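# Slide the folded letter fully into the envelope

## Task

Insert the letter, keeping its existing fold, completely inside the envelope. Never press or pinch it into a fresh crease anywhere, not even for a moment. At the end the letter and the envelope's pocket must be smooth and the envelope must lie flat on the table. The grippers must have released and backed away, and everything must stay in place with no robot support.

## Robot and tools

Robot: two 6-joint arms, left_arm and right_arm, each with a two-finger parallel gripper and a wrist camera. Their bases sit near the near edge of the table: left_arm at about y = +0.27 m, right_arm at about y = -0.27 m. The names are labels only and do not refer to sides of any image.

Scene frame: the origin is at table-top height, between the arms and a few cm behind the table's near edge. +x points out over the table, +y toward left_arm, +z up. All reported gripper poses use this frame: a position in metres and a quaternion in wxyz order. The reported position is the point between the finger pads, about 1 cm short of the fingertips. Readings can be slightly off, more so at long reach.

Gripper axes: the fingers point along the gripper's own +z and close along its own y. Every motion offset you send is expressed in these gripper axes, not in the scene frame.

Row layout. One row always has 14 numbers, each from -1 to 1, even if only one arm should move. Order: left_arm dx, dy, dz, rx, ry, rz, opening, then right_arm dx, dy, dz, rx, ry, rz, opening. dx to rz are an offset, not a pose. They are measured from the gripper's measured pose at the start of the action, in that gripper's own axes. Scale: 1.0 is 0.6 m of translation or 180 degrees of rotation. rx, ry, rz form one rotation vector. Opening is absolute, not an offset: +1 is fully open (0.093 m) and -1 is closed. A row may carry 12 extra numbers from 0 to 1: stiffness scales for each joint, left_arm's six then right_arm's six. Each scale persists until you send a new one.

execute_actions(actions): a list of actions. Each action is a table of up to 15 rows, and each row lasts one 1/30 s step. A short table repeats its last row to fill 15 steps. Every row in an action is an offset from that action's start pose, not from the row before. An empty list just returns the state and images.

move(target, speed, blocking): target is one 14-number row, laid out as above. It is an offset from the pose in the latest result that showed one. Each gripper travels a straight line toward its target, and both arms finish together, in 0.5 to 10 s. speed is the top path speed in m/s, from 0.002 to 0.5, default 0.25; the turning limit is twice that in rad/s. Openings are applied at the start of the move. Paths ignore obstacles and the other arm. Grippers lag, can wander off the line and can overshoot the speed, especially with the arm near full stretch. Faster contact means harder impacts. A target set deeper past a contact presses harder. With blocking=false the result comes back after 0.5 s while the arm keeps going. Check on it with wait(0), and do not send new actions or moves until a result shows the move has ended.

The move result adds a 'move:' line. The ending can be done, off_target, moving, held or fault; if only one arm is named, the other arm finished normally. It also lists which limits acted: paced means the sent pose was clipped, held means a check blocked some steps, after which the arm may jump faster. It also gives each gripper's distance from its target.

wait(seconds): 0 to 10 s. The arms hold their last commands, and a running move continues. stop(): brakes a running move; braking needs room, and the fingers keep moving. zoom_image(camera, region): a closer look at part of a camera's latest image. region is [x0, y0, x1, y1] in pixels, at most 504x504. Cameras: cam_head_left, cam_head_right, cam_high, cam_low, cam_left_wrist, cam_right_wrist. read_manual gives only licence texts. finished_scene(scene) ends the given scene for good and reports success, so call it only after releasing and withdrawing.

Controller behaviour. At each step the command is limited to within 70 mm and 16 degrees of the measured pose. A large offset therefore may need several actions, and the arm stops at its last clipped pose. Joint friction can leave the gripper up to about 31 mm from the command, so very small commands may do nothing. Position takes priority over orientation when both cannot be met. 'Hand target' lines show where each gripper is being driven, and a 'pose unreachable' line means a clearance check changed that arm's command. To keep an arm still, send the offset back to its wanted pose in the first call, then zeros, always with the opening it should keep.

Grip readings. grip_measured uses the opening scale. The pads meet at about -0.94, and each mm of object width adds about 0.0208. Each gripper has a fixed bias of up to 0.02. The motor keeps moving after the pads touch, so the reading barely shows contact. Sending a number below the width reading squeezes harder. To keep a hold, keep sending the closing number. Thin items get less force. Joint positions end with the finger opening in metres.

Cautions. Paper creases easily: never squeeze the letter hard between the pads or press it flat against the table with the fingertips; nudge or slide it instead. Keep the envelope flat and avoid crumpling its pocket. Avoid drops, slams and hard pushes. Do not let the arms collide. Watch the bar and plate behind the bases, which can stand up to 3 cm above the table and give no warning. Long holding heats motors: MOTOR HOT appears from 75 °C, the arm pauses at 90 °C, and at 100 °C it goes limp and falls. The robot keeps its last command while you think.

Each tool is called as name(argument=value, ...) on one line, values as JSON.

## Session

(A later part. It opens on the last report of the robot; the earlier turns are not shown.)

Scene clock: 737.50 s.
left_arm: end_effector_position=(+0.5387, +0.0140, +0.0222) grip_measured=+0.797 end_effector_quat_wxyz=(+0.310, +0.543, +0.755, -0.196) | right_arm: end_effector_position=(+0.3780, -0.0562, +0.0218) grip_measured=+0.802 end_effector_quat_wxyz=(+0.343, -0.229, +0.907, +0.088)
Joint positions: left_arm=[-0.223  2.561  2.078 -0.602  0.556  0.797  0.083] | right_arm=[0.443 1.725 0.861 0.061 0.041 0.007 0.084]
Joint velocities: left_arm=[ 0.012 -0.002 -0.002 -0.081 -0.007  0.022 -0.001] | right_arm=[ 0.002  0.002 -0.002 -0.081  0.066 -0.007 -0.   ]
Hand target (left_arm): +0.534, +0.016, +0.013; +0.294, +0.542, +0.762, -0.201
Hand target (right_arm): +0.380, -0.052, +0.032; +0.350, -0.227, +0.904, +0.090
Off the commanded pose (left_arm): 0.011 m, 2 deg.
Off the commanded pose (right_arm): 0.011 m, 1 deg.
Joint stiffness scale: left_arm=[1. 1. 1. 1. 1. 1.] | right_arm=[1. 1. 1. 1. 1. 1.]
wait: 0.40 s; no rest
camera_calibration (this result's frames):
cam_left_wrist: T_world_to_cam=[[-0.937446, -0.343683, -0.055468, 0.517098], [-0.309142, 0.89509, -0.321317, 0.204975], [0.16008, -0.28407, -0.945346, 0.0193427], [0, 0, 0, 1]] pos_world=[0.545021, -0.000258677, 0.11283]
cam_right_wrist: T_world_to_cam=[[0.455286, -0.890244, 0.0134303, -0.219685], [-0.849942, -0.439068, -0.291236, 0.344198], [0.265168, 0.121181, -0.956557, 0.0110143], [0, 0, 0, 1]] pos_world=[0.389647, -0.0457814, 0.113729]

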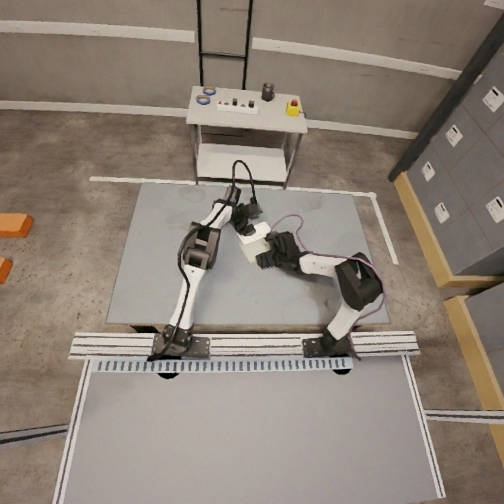

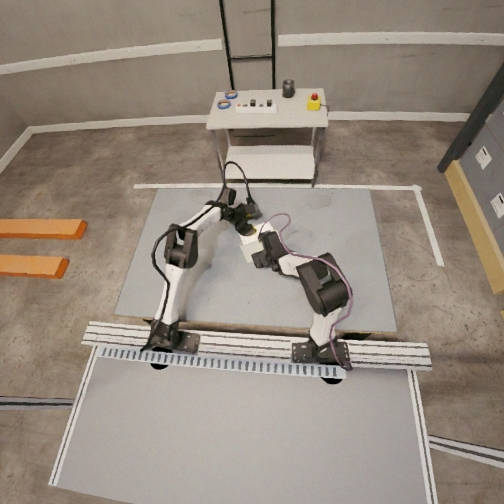

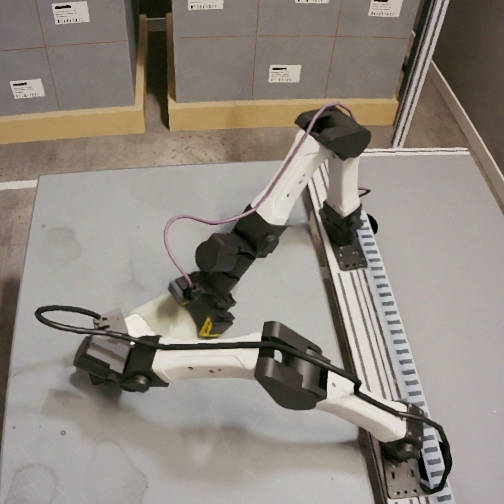

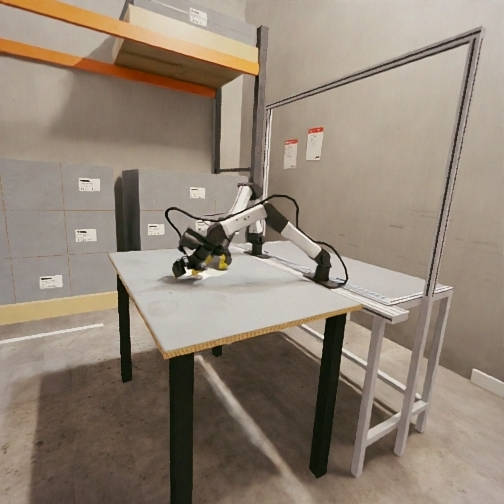

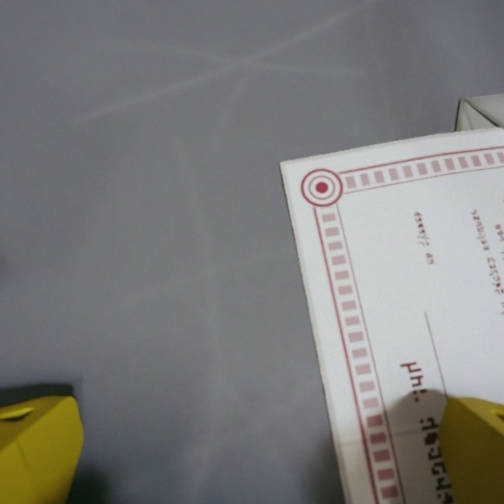

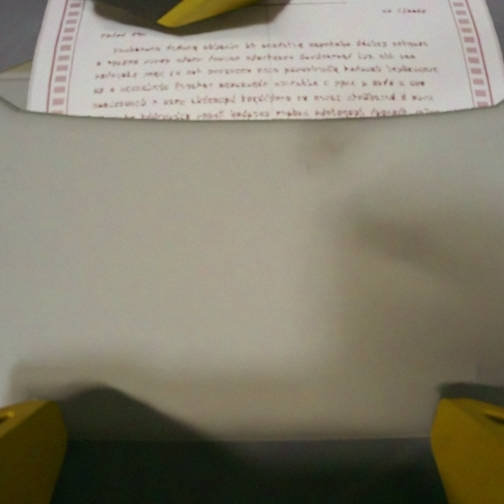

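execute_actions(actions=[[[0.014,-0.0075,0.0078,0.0072,0.0070,-0.0062,0.80,-0.008,0,-0.002,0,-0.005,0,0.8],[0.014,-0.0075,0.0078,0.0072,0.0070,-0.0062,0.80,-0.012,0,-0.001,0,-0.009,0,0.8],[0.014,-0.0075,0.0078,0.0072,0.0070,-0.0062,0.80,-0.016,0,0,0,-0.0125,0,0.8],[0.014,-0.0075,0.0078,0.0072,0.0070,-0.0062,0.80,-0.020,0,0,0,-0.0159,0,0.8],[0.014,-0.0075,0.0078,0.0072,0.0070,-0.0062,0.80,-0.018,0,0.002,0,-0.0146,0,0.8],[0.014,-0.0075,0.0078,0.0072,0.0070,-0.0062,0.80,-0.0157,0,0.0035,0,-0.0133,0,0.8],[0.014,-0.0075,0.0078,0.0072,0.0070,-0.0062,0.80,-0.0134,0,0.0052,0,-0.012,0,0.8],[0.014,-0.0075,0.0078,0.0072,0.0070,-0.0062,0.80,-0.0112,0,0.007,0,-0.0107,0,0.8],[0.014,-0.0075,0.0078,0.0072,0.0070,-0.0062,0.80,-0.0089,0,0.0087,0,-0.0094,0,0.8],[0.014,-0.0075,0.0078,0.0072,0.0070,-0.0062,0.80,-0.0067,0,0.0105,0,-0.0081,0,0.8],[0.014,-0.0075,0.0078,0.0072,0.0070,-0.0062,0.80,-0.0044,0,0.0122,0,-0.0068,0,0.8],[0.014,-0.0075,0.0078,0.0072,0.0070,-0.0062,0.80,-0.0022,0,0.014,0,-0.0055,0,0.8],[0.014,-0.0075,0.0078,0.0072,0.0070,-0.0062,0.80,0.0001,0,0.0157,0,-0.0042,0,0.8],[0.014,-0.0075,0.0078,0.0072,0.0070,-0.0062,0.80,0.0023,0,0.0175,0,-0.0029,0,0.8],[0.014,-0.0075,0.0078,0.0072,0.0070,-0.0062,0.80,0.0046,0,0.0192,0,-0.0016,0,0.8]]])

wait(seconds=0.4)

Scene clock: 774.27 s.
left_arm: end_effector_position=(+0.5386, +0.0139, +0.0223) grip_measured=+0.797 end_effector_quat_wxyz=(+0.310, +0.543, +0.755, -0.196) | right_arm: end_effector_position=(+0.3844, -0.0526, +0.0240) grip_measured=+0.802 end_effector_quat_wxyz=(+0.358, -0.227, +0.901, +0.092)
Joint positions: left_arm=[-0.223  2.561  2.078 -0.602  0.557  0.796  0.083] | right_arm=[0.443 1.739 0.861 0.108 0.041 0.007 0.084]
Joint velocities: left_arm=[ 0.007 -0.007 -0.002 -0.051 -0.066 -0.007 -0.   ] | right_arm=[-0.017  0.134 -0.012 -0.051  0.022 -0.081 -0.   ]
Hand target (left_arm): +0.534, +0.015, +0.013; +0.294, +0.541, +0.762, -0.201
Hand target (right_arm): +0.382, -0.054, +0.012; +0.345, -0.229, +0.906, +0.088
Off the commanded pose (left_arm): 0.011 m, 2 deg.
Off the commanded pose (right_arm): 0.013 m, 2 deg.
Joint stiffness scale: left_arm=[1. 1. 1. 1. 1. 1.] | right_arm=[1. 1. 1. 1. 1. 1.]
camera_calibration (this result's frames):
cam_left_wrist: T_world_to_cam=[[-0.937424, -0.34389, -0.0545528, 0.516979], [-0.309514, 0.894772, -0.321846, 0.205274], [0.159492, -0.284822, -0.945219, 0.0197063], [0, 0, 0, 1]] pos_world=[0.54502, -0.000276978, 0.112896]
cam_right_wrist: T_world_to_cam=[[0.454057, -0.890898, 0.0115145, -0.21888], [-0.841356, -0.432988, -0.323484, 0.349722], [0.293177, 0.137192, -0.946164, 0.00079653], [0, 0, 0, 1]] pos_world=[0.393391, -0.0436838, 0.116403]

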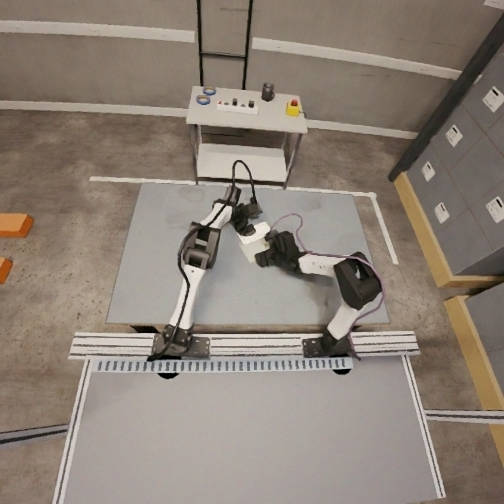

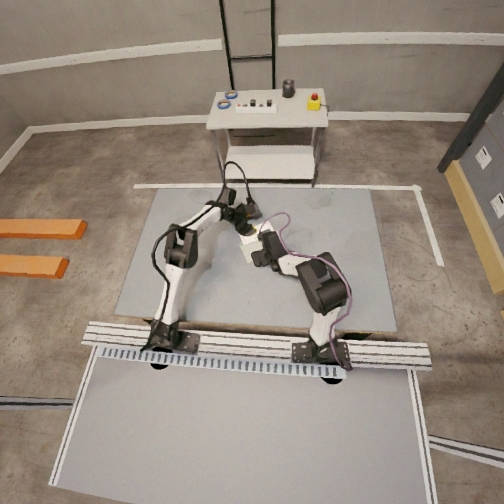

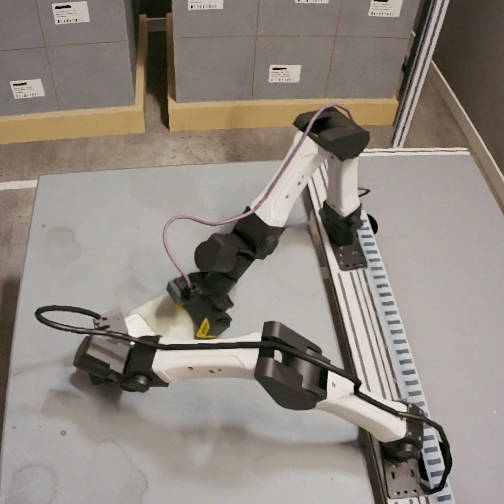

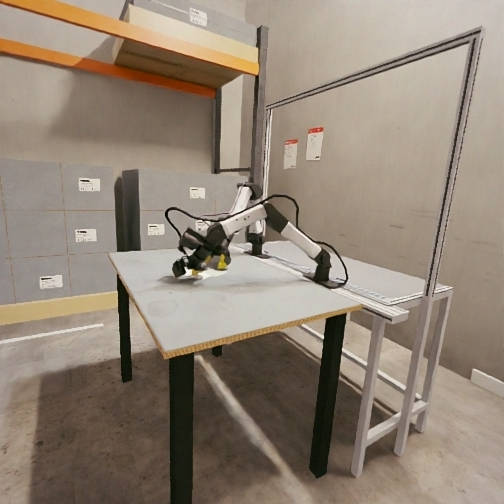

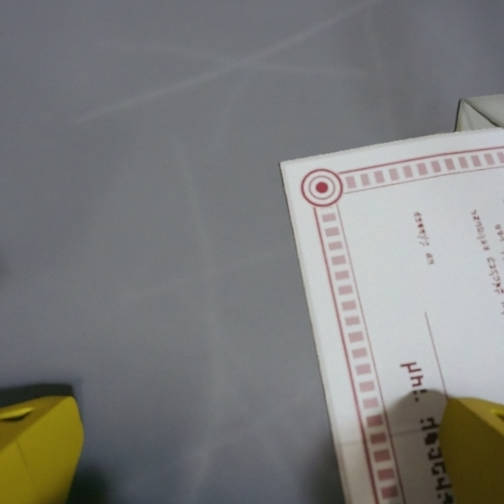

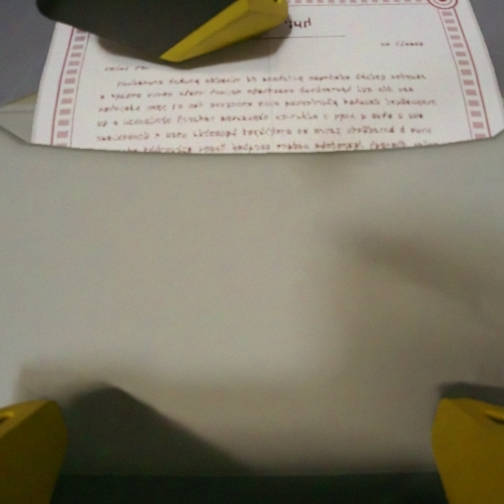

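Scene clock: 774.67 s.
left_arm: end_effector_position=(+0.5386, +0.0139, +0.0223) grip_measured=+0.797 end_effector_quat_wxyz=(+0.310, +0.543, +0.755, -0.196) | right_arm: end_effector_position=(+0.3834, -0.0530, +0.0180) grip_measured=+0.802 end_effector_quat_wxyz=(+0.352, -0.228, +0.903, +0.090)
Joint positions: left_arm=[-0.223  2.561  2.078 -0.602  0.557  0.796  0.083] | right_arm=[0.443 1.753 0.861 0.108 0.041 0.007 0.084]
Joint velocities: left_arm=[ 0.017 -0.007 -0.007  0.066  0.081 -0.007 -0.001] | right_arm=[-0.007 -0.012  0.017  0.022 -0.022 -0.007 -0.001]
Hand target (left_arm): +0.534, +0.015, +0.013; +0.294, +0.541, +0.762, -0.201
Hand target (right_arm): +0.382, -0.054, +0.012; +0.345, -0.229, +0.906, +0.088
Off the commanded pose (left_arm): 0.011 m, 2 deg.
Off the commanded pose (right_arm): 0.007 m, 1 deg.
Joint stiffness scale: left_arm=[1. 1. 1. 1. 1. 1.] | right_arm=[1. 1. 1. 1. 1. 1.]
wait: 0.40 s; at rest by 0.27 s
camera_calibration (this result's frames):
cam_left_wrist: T_world_to_cam=[[-0.937424, -0.34389, -0.0545528, 0.516979], [-0.309514, 0.894772, -0.321846, 0.205274], [0.159492, -0.284822, -0.945219, 0.0197063], [0, 0, 0, 1]] pos_world=[0.54502, -0.000276978, 0.112896]
cam_right_wrist: T_world_to_cam=[[0.454561, -0.89063, 0.0123167, -0.218896], [-0.845041, -0.435582, -0.310121, 0.34779], [0.281568, 0.130561, -0.950617, -0.000332758], [0, 0, 0, 1]] pos_world=[0.393492, -0.043421, 0.110237]

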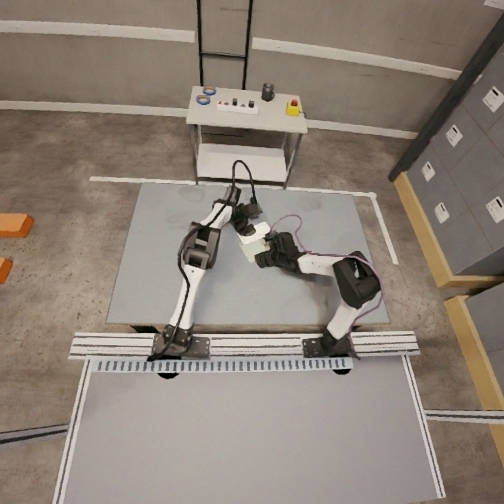

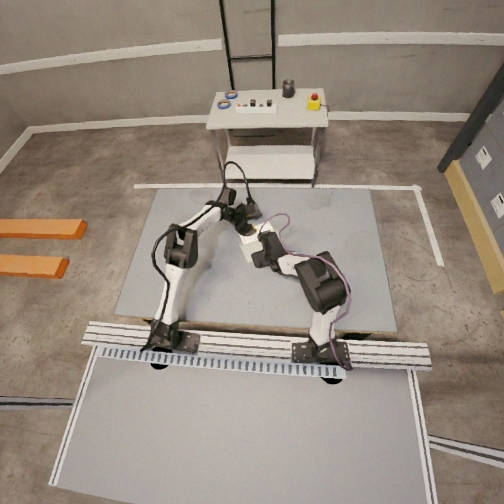

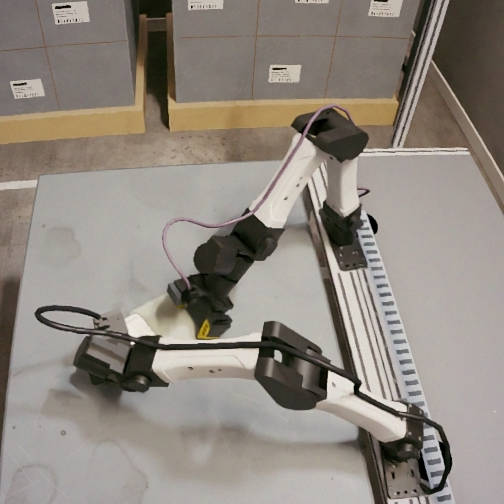

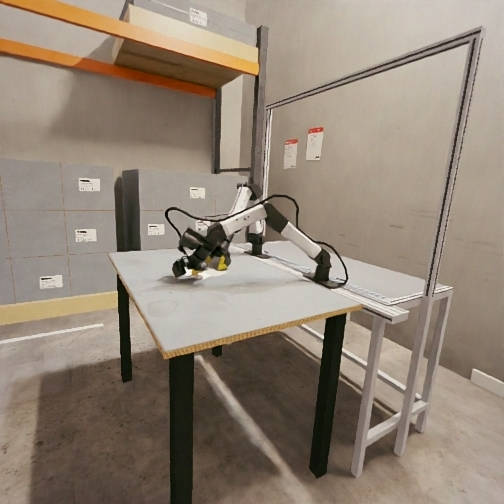

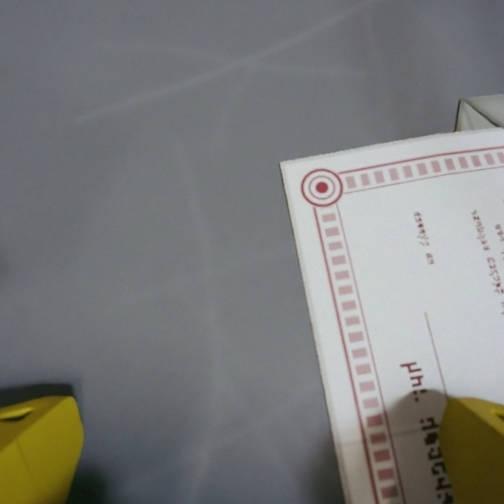

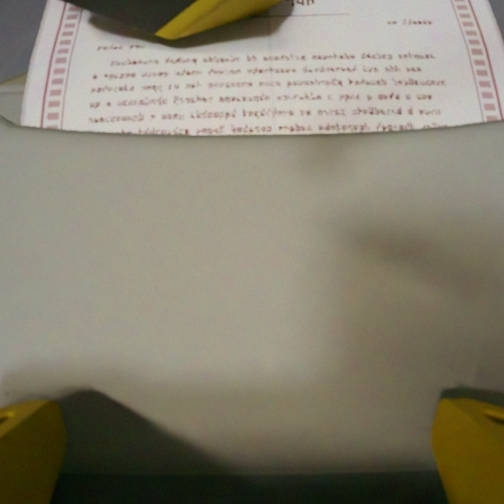

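execute_actions(actions=[])

Scene clock: 788.37 s.
left_arm: end_effector_position=(+0.5386, +0.0139, +0.0223) grip_measured=+0.797 end_effector_quat_wxyz=(+0.310, +0.543, +0.755, -0.196) | right_arm: end_effector_position=(+0.3834, -0.0530, +0.0180) grip_measured=+0.802 end_effector_quat_wxyz=(+0.352, -0.228, +0.903, +0.090)
Joint positions: left_arm=[-0.223  2.561  2.078 -0.602  0.557  0.796  0.083] | right_arm=[0.443 1.753 0.861 0.108 0.041 0.007 0.084]
Joint velocities: left_arm=[-0.002  0.002 -0.002  0.022 -0.007 -0.022 -0.   ] | right_arm=[ 0.007 -0.007 -0.002 -0.095  0.007  0.037  0.   ]
Hand target (left_arm): +0.534, +0.015, +0.013; +0.294, +0.541, +0.762, -0.201
Hand target (right_arm): +0.382, -0.054, +0.012; +0.345, -0.229, +0.906, +0.088
Off the commanded pose (left_arm): 0.011 m, 2 deg.
Off the commanded pose (right_arm): 0.007 m, 1 deg.
Joint stiffness scale: left_arm=[1. 1. 1. 1. 1. 1.] | right_arm=[1. 1. 1. 1. 1. 1.]
camera_calibration (this result's frames):
cam_left_wrist: T_world_to_cam=[[-0.937424, -0.34389, -0.0545528, 0.516979], [-0.309514, 0.894772, -0.321846, 0.205274], [0.159492, -0.284822, -0.945219, 0.0197063], [0, 0, 0, 1]] pos_world=[0.54502, -0.000276978, 0.112896]
cam_right_wrist: T_world_to_cam=[[0.454561, -0.89063, 0.0123167, -0.218896], [-0.845041, -0.435582, -0.310121, 0.34779], [0.281568, 0.130561, -0.950617, -0.000332758], [0, 0, 0, 1]] pos_world=[0.393492, -0.043421, 0.110237]

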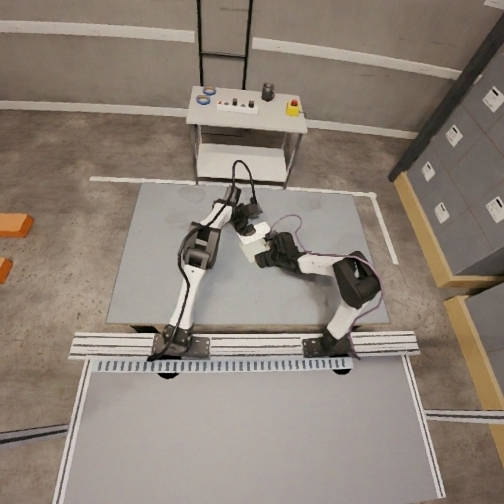

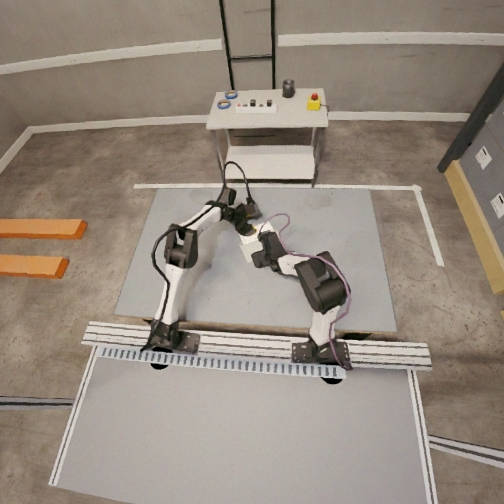

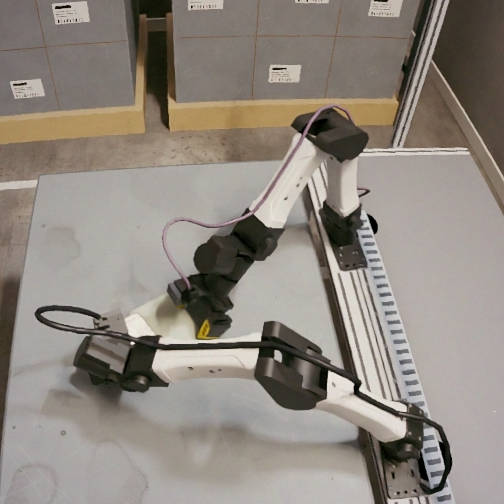

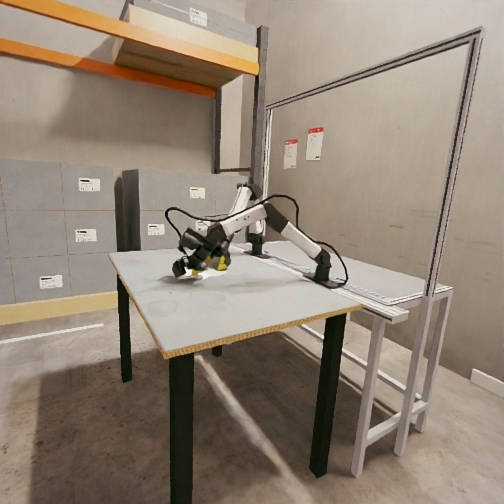

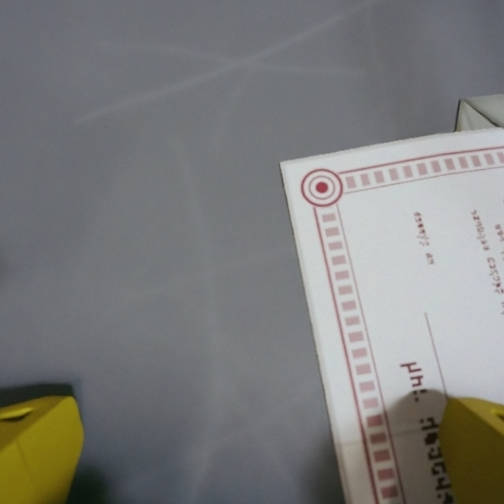

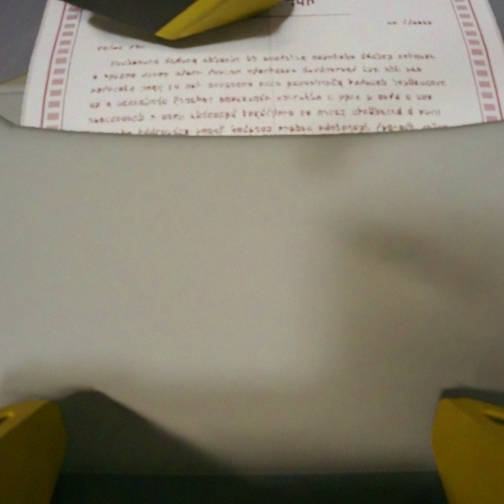

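execute_actions(actions=[[[0.014,-0.0075,0.0078,0.0072,0.0070,-0.0062,0.8,0.012,0,0.009,0,0.008,0,0.8],[0.014,-0.0075,0.0078,0.0072,0.0070,-0.0062,0.8,0.018,0,0.010,0,0.012,0,0.8],[0.014,-0.0075,0.0078,0.0072,0.0070,-0.0062,0.8,0.024,0,0.010,0,0.016,0,0.8],[0.014,-0.0075,0.0078,0.0072,0.0070,-0.0062,0.8,0.030,0,0.011,0,0.020,0,0.8],[0.014,-0.0075,0.0078,0.0072,0.0070,-0.0062,0.8,0.036,0,0.011,0,0.024,0,0.8],[0.014,-0.0075,0.0078,0.0072,0.0070,-0.0062,0.8,0.042,0,0.012,0,0.027,0,0.8],[0.014,-0.0075,0.0078,0.0072,0.0070,-0.0062,0.8,0.048,0,0.012,0,0.031,0,0.8],[0.014,-0.0075,0.0078,0.0072,0.0070,-0.0062,0.8,0.054,0,0.013,0,0.035,0,0.8],[0.014,-0.0075,0.0078,0.0072,0.0070,-0.0062,0.8,0.060,0,0.014,0,0.038,0,0.8],[0.014,-0.0075,0.0078,0.0072,0.0070,-0.0062,0.8,0.067,0,0.0146,0,0.043,0,0.8],[0.014,-0.0075,0.0078,0.0072,0.0070,-0.0062,0.8,0.074,0,0.0153,0,0.047,0,0.8]]])

Scene clock: 814.83 s.
left_arm: end_effector_position=(+0.5385, +0.0137, +0.0224) grip_measured=+0.797 end_effector_quat_wxyz=(+0.310, +0.543, +0.755, -0.197) | right_arm: end_effector_position=(+0.3810, -0.0543, +0.0154) grip_measured=+0.802 end_effector_quat_wxyz=(+0.345, -0.229, +0.906, +0.088)
Joint positions: left_arm=[-0.223  2.561  2.078 -0.602  0.559  0.796  0.083] | right_arm=[0.443 1.753 0.861 0.093 0.041 0.007 0.084]
Joint velocities: left_arm=[-0.002  0.012 -0.012 -0.051 -0.022  0.007 -0.   ] | right_arm=[-0.002  0.007 -0.007  0.022  0.037  0.066  0.   ]
Hand target (left_arm): +0.534, +0.015, +0.013; +0.294, +0.541, +0.762, -0.202
Hand target (right_arm): +0.359, -0.066, -0.017; +0.285, -0.233, +0.927, +0.074
Off the commanded pose (left_arm): 0.011 m, 2 deg.
Off the commanded pose (right_arm): 0.042 m, 8 deg.
Joint stiffness scale: left_arm=[1. 1. 1. 1. 1. 1.] | right_arm=[1. 1. 1. 1. 1. 1.]
camera_calibration (this result's frames):
cam_left_wrist: T_world_to_cam=[[-0.937698, -0.343339, -0.0533032, 0.516866], [-0.309134, 0.894444, -0.32312, 0.20531], [0.158616, -0.286511, -0.944856, 0.0202912], [0, 0, 0, 1]] pos_world=[0.544914, -0.00036485, 0.113063]
cam_right_wrist: T_world_to_cam=[[0.454879, -0.890459, 0.0129423, -0.219072], [-0.849093, -0.438039, -0.295235, 0.345512], [0.268564, 0.123307, -0.955337, 0.00275108], [0, 0, 0, 1]] pos_world=[0.392285, -0.0440663, 0.107471]

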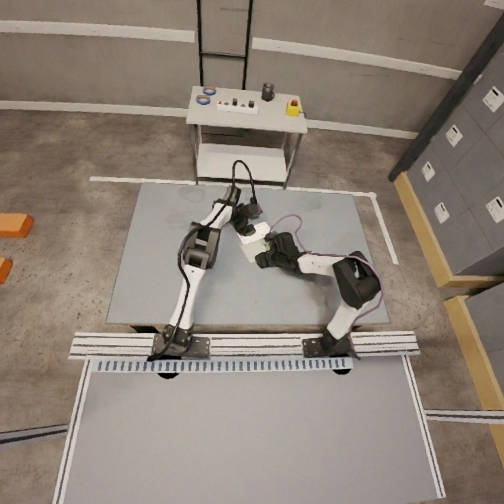

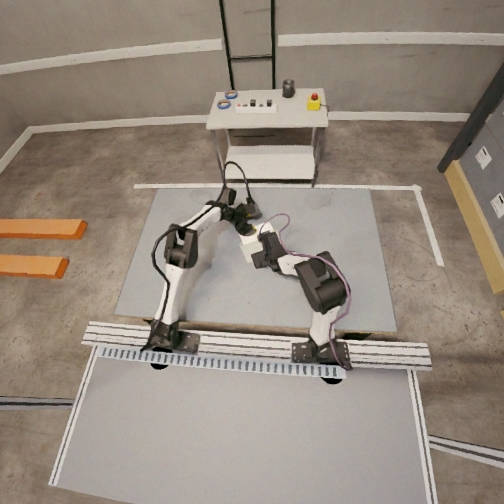

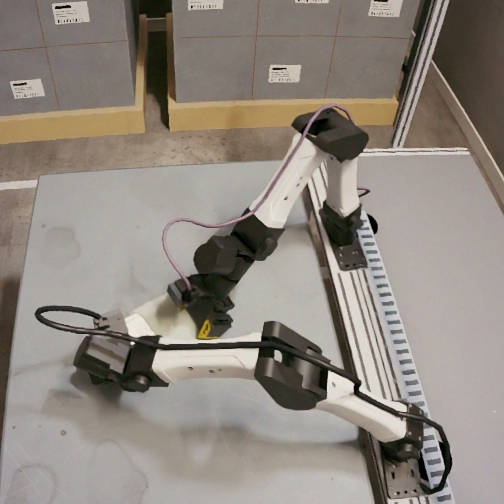

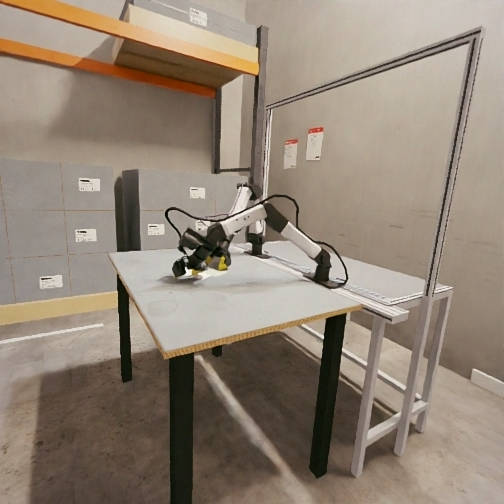

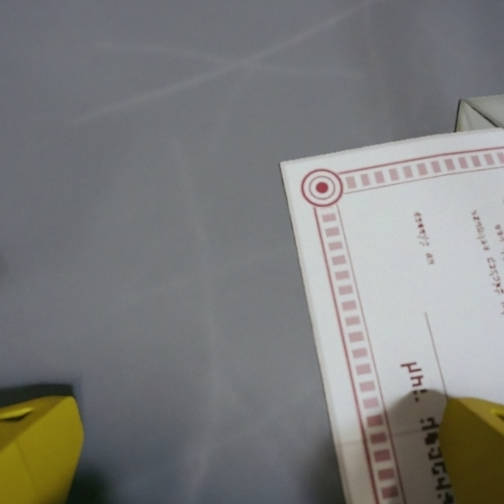

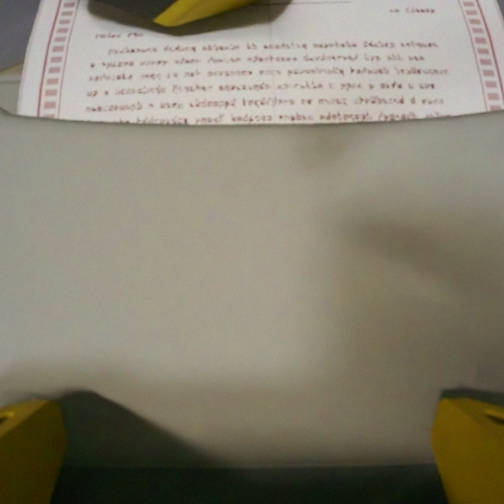

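execute_actions(actions=[[[0.014,-0.0075,0.0078,0.0072,0.0070,-0.0062,0.82,0.070,0,0.014,0,0.044,0,0.8],[0.014,-0.0075,0.0078,0.0072,0.0070,-0.0062,0.84,0.070,0,0.014,0,0.044,0,0.8],[0.014,-0.0075,0.0078,0.0072,0.0070,-0.0062,0.86,0.070,0,0.014,0,0.044,0,0.8],[0.014,-0.0075,0.0078,0.0072,0.0070,-0.0062,0.88,0.070,0,0.014,0,0.044,0,0.8],[0.014,-0.0075,0.0078,0.0072,0.0070,-0.0062,0.90,0.070,0,0.014,0,0.044,0,0.8],[0.014,-0.0075,0.0078,0.0072,0.0070,-0.0062,0.92,0.070,0,0.014,0,0.044,0,0.8],[0.014,-0.0075,0.0078,0.0072,0.0070,-0.0062,0.94,0.070,0,0.014,0,0.044,0,0.8],[0.014,-0.0075,0.0078,0.0072,0.0070,-0.0062,0.96,0.070,0,0.014,0,0.044,0,0.8],[0.014,-0.0075,0.0078,0.0072,0.0070,-0.0062,0.98,0.070,0,0.014,0,0.044,0,0.8],[0.014,-0.0075,0.0078,0.0072,0.0070,-0.0062,1.0,0.070,0,0.014,0,0.044,0,0.8]]])

Scene clock: 828.10 s.
left_arm: end_effector_position=(+0.5384, +0.0135, +0.0225) grip_measured=+1.000 end_effector_quat_wxyz=(+0.310, +0.543, +0.755, -0.198) | right_arm: end_effector_position=(+0.3807, -0.0544, +0.0152) grip_measured=+0.802 end_effector_quat_wxyz=(+0.344, -0.229, +0.906, +0.088)
Joint positions: left_arm=[-0.223  2.561  2.078 -0.602  0.56   0.795  0.093] | right_arm=[0.443 1.753 0.861 0.091 0.041 0.007 0.084]
Joint velocities: left_arm=[-0.007  0.002  0.012 -0.066 -0.037 -0.066  0.   ] | right_arm=[-0.002  0.002 -0.012 -0.037 -0.037  0.007  0.001]
Hand target (left_arm): +0.534, +0.015, +0.013; +0.294, +0.541, +0.761, -0.203
Hand target (right_arm): +0.357, -0.067, -0.017; +0.282, -0.234, +0.928, +0.073
Off the commanded pose (left_arm): 0.011 m, 2 deg.
Off the commanded pose (right_arm): 0.042 m, 8 deg.
Joint stiffness scale: left_arm=[1. 1. 1. 1. 1. 1.] | right_arm=[1. 1. 1. 1. 1. 1.]
MOTOR HOT: a motor of the left arm reached 75 °C. Now the hottest motor of the left arm, joint 2 (shoulder), reports 75 °C. The controller's stop level is 90 °C. To cool a motor, set the load down, stop pushing, or move to a pose that needs little force.
camera_calibration (this result's frames):
cam_left_wrist: T_world_to_cam=[[-0.937663, -0.343645, -0.0519288, 0.516686], [-0.309692, 0.893965, -0.323911, 0.20576], [0.157733, -0.287638, -0.944661, 0.0208366], [0, 0, 0, 1]] pos_world=[0.544913, -0.000392041, 0.113162]
cam_right_wrist: T_world_to_cam=[[0.454935, -0.890429, 0.013028, -0.219099], [-0.849461, -0.438302, -0.29378, 0.34528], [0.2673, 0.122584, -0.955784, 0.00304623], [0, 0, 0, 1]] pos_world=[0.392164, -0.0441281, 0.107202]

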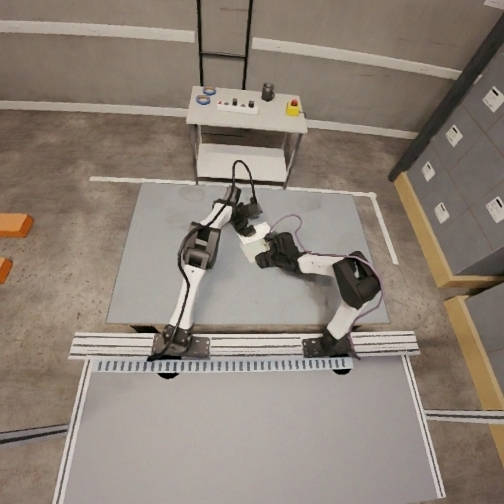

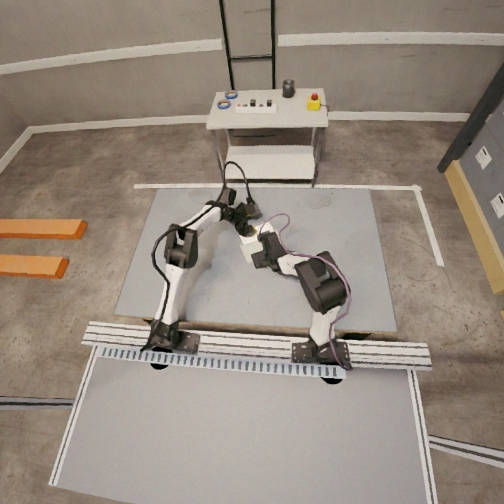

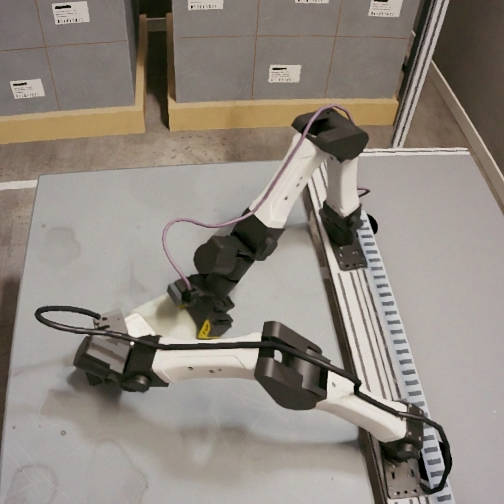

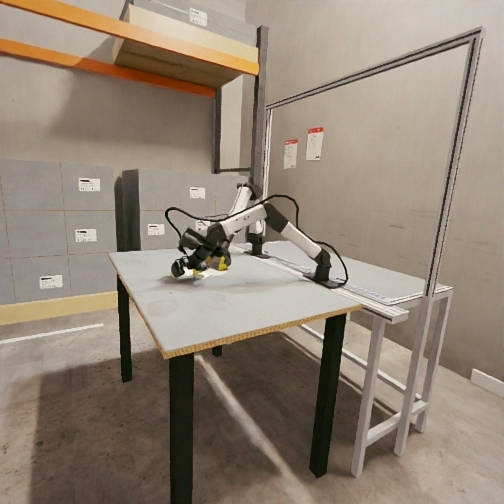

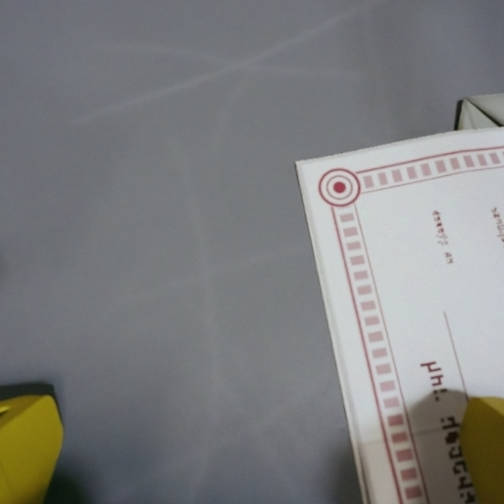

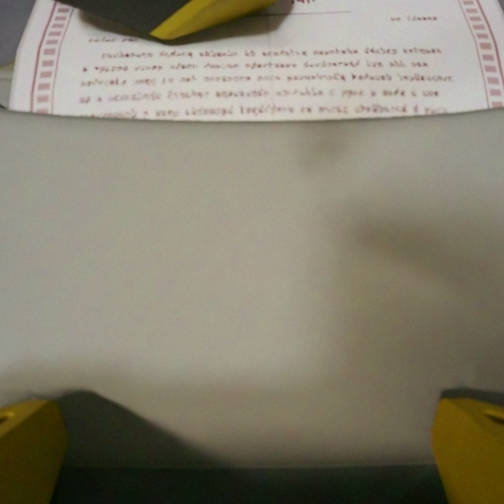

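execute_actions(actions=[[[0.008,-0.004,0.002,0.004,0.004,-0.003,1.0,0.068,0,0.0135,0,0.043,0,0.8],[0.002,0,-0.003,0,0,0,1.0,0.068,0,0.0135,0,0.043,0,0.8],[-0.004,0.002,-0.008,0,0,0,1.0,0.068,0,0.0135,0,0.043,0,0.8],[-0.010,0.004,-0.013,0,0,0,1.0,0.068,0,0.0135,0,0.043,0,0.8],[-0.016,0.005,-0.019,0,0,0,1.0,0.068,0,0.0135,0,0.043,0,0.8],[-0.022,0.006,-0.025,0,0,0,1.0,0.068,0,0.0135,0,0.043,0,0.8],[-0.028,0.007,-0.031,0,0,0,1.0,0.068,0,0.0135,0,0.043,0,0.8],[-0.033,0.008,-0.036,0,0,0,1.0,0.068,0,0.0135,0,0.043,0,0.8],[-0.038,0.008,-0.041,0,0,0,1.0,0.068,0,0.0135,0,0.043,0,0.8]]])

Scene clock: 838.87 s.
left_arm: end_effector_position=(+0.5394, +0.0132, +0.0418) grip_measured=+1.000 end_effector_quat_wxyz=(+0.305, +0.542, +0.757, -0.200) | right_arm: end_effector_position=(+0.3807, -0.0544, +0.0152) grip_measured=+0.802 end_effector_quat_wxyz=(+0.344, -0.229, +0.906, +0.088)
Joint positions: left_arm=[-0.223  2.561  2.161 -0.696  0.561  0.795  0.093] | right_arm=[0.443 1.753 0.861 0.091 0.041 0.007 0.084]
Joint velocities: left_arm=[ 0.002  0.002 -0.007 -0.125  0.007 -0.022  0.   ] | right_arm=[-0.002  0.007 -0.002  0.022 -0.022 -0.022 -0.001]
Hand target (left_arm): +0.541, +0.015, +0.056; +0.310, +0.542, +0.755, -0.198
Hand target (right_arm): +0.358, -0.067, -0.016; +0.283, -0.234, +0.927, +0.074
Off the commanded pose (left_arm): 0.015 m, 1 deg.
Off the commanded pose (right_arm): 0.042 m, 8 deg.
Joint stiffness scale: left_arm=[1. 1. 1. 1. 1. 1.] | right_arm=[1. 1. 1. 1. 1. 1.]
MOTOR HOT: still on. Now the hottest motor of the left arm, joint 2 (shoulder), reports 75 °C; the controller's stop level is 90 °C.
camera_calibration (this result's frames):
cam_left_wrist: T_world_to_cam=[[-0.938277, -0.343287, -0.0423072, 0.518435], [-0.313149, 0.895041, -0.317553, 0.214161], [0.146878, -0.284705, -0.947296, 0.0447229], [0, 0, 0, 1]] pos_world=[0.546931, -0.000978118, 0.132307]
cam_right_wrist: T_world_to_cam=[[0.454935, -0.890429, 0.013028, -0.219099], [-0.849461, -0.438302, -0.29378, 0.34528], [0.2673, 0.122584, -0.955784, 0.00304623], [0, 0, 0, 1]] pos_world=[0.392164, -0.0441281, 0.107202]

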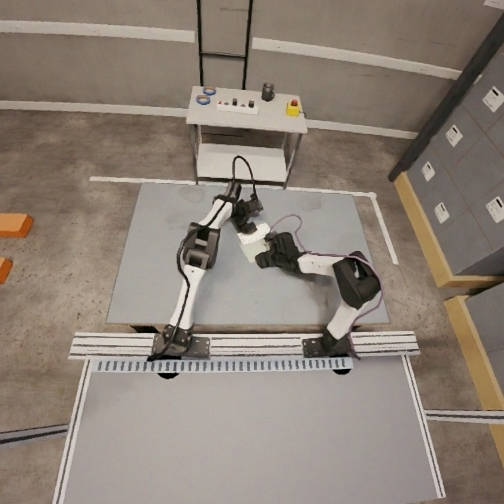

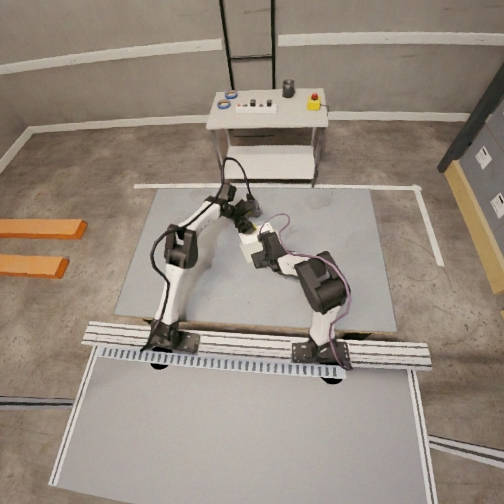

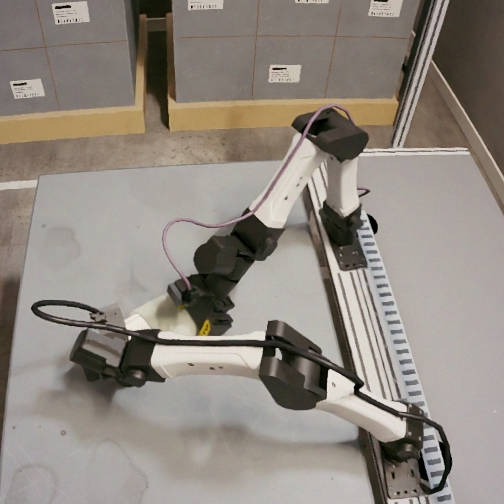

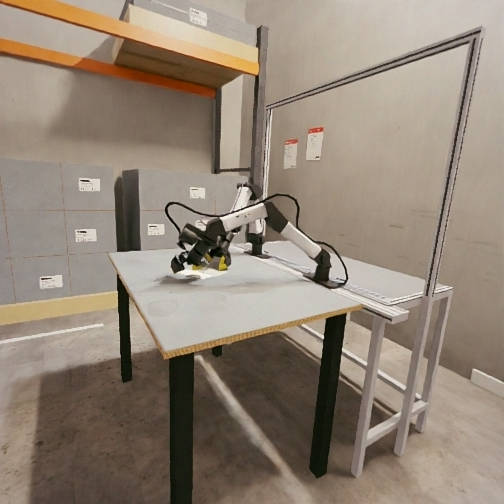

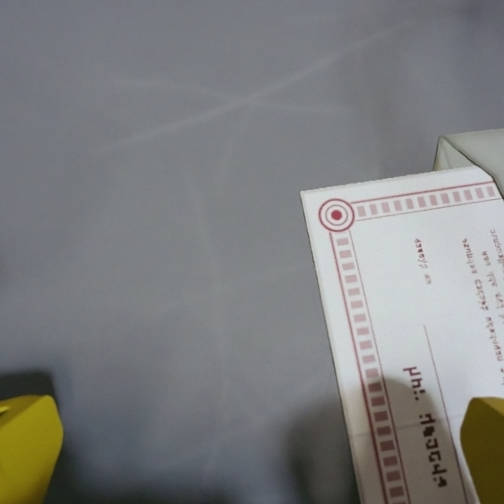

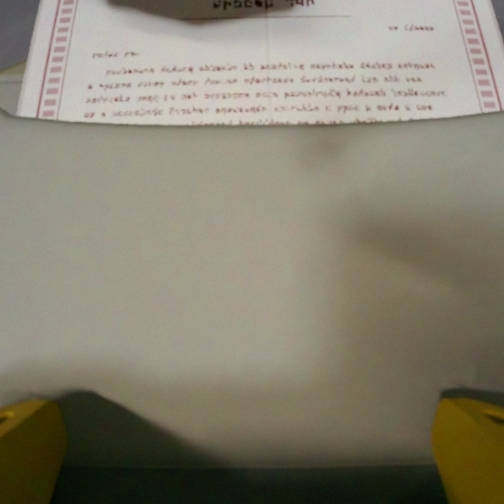

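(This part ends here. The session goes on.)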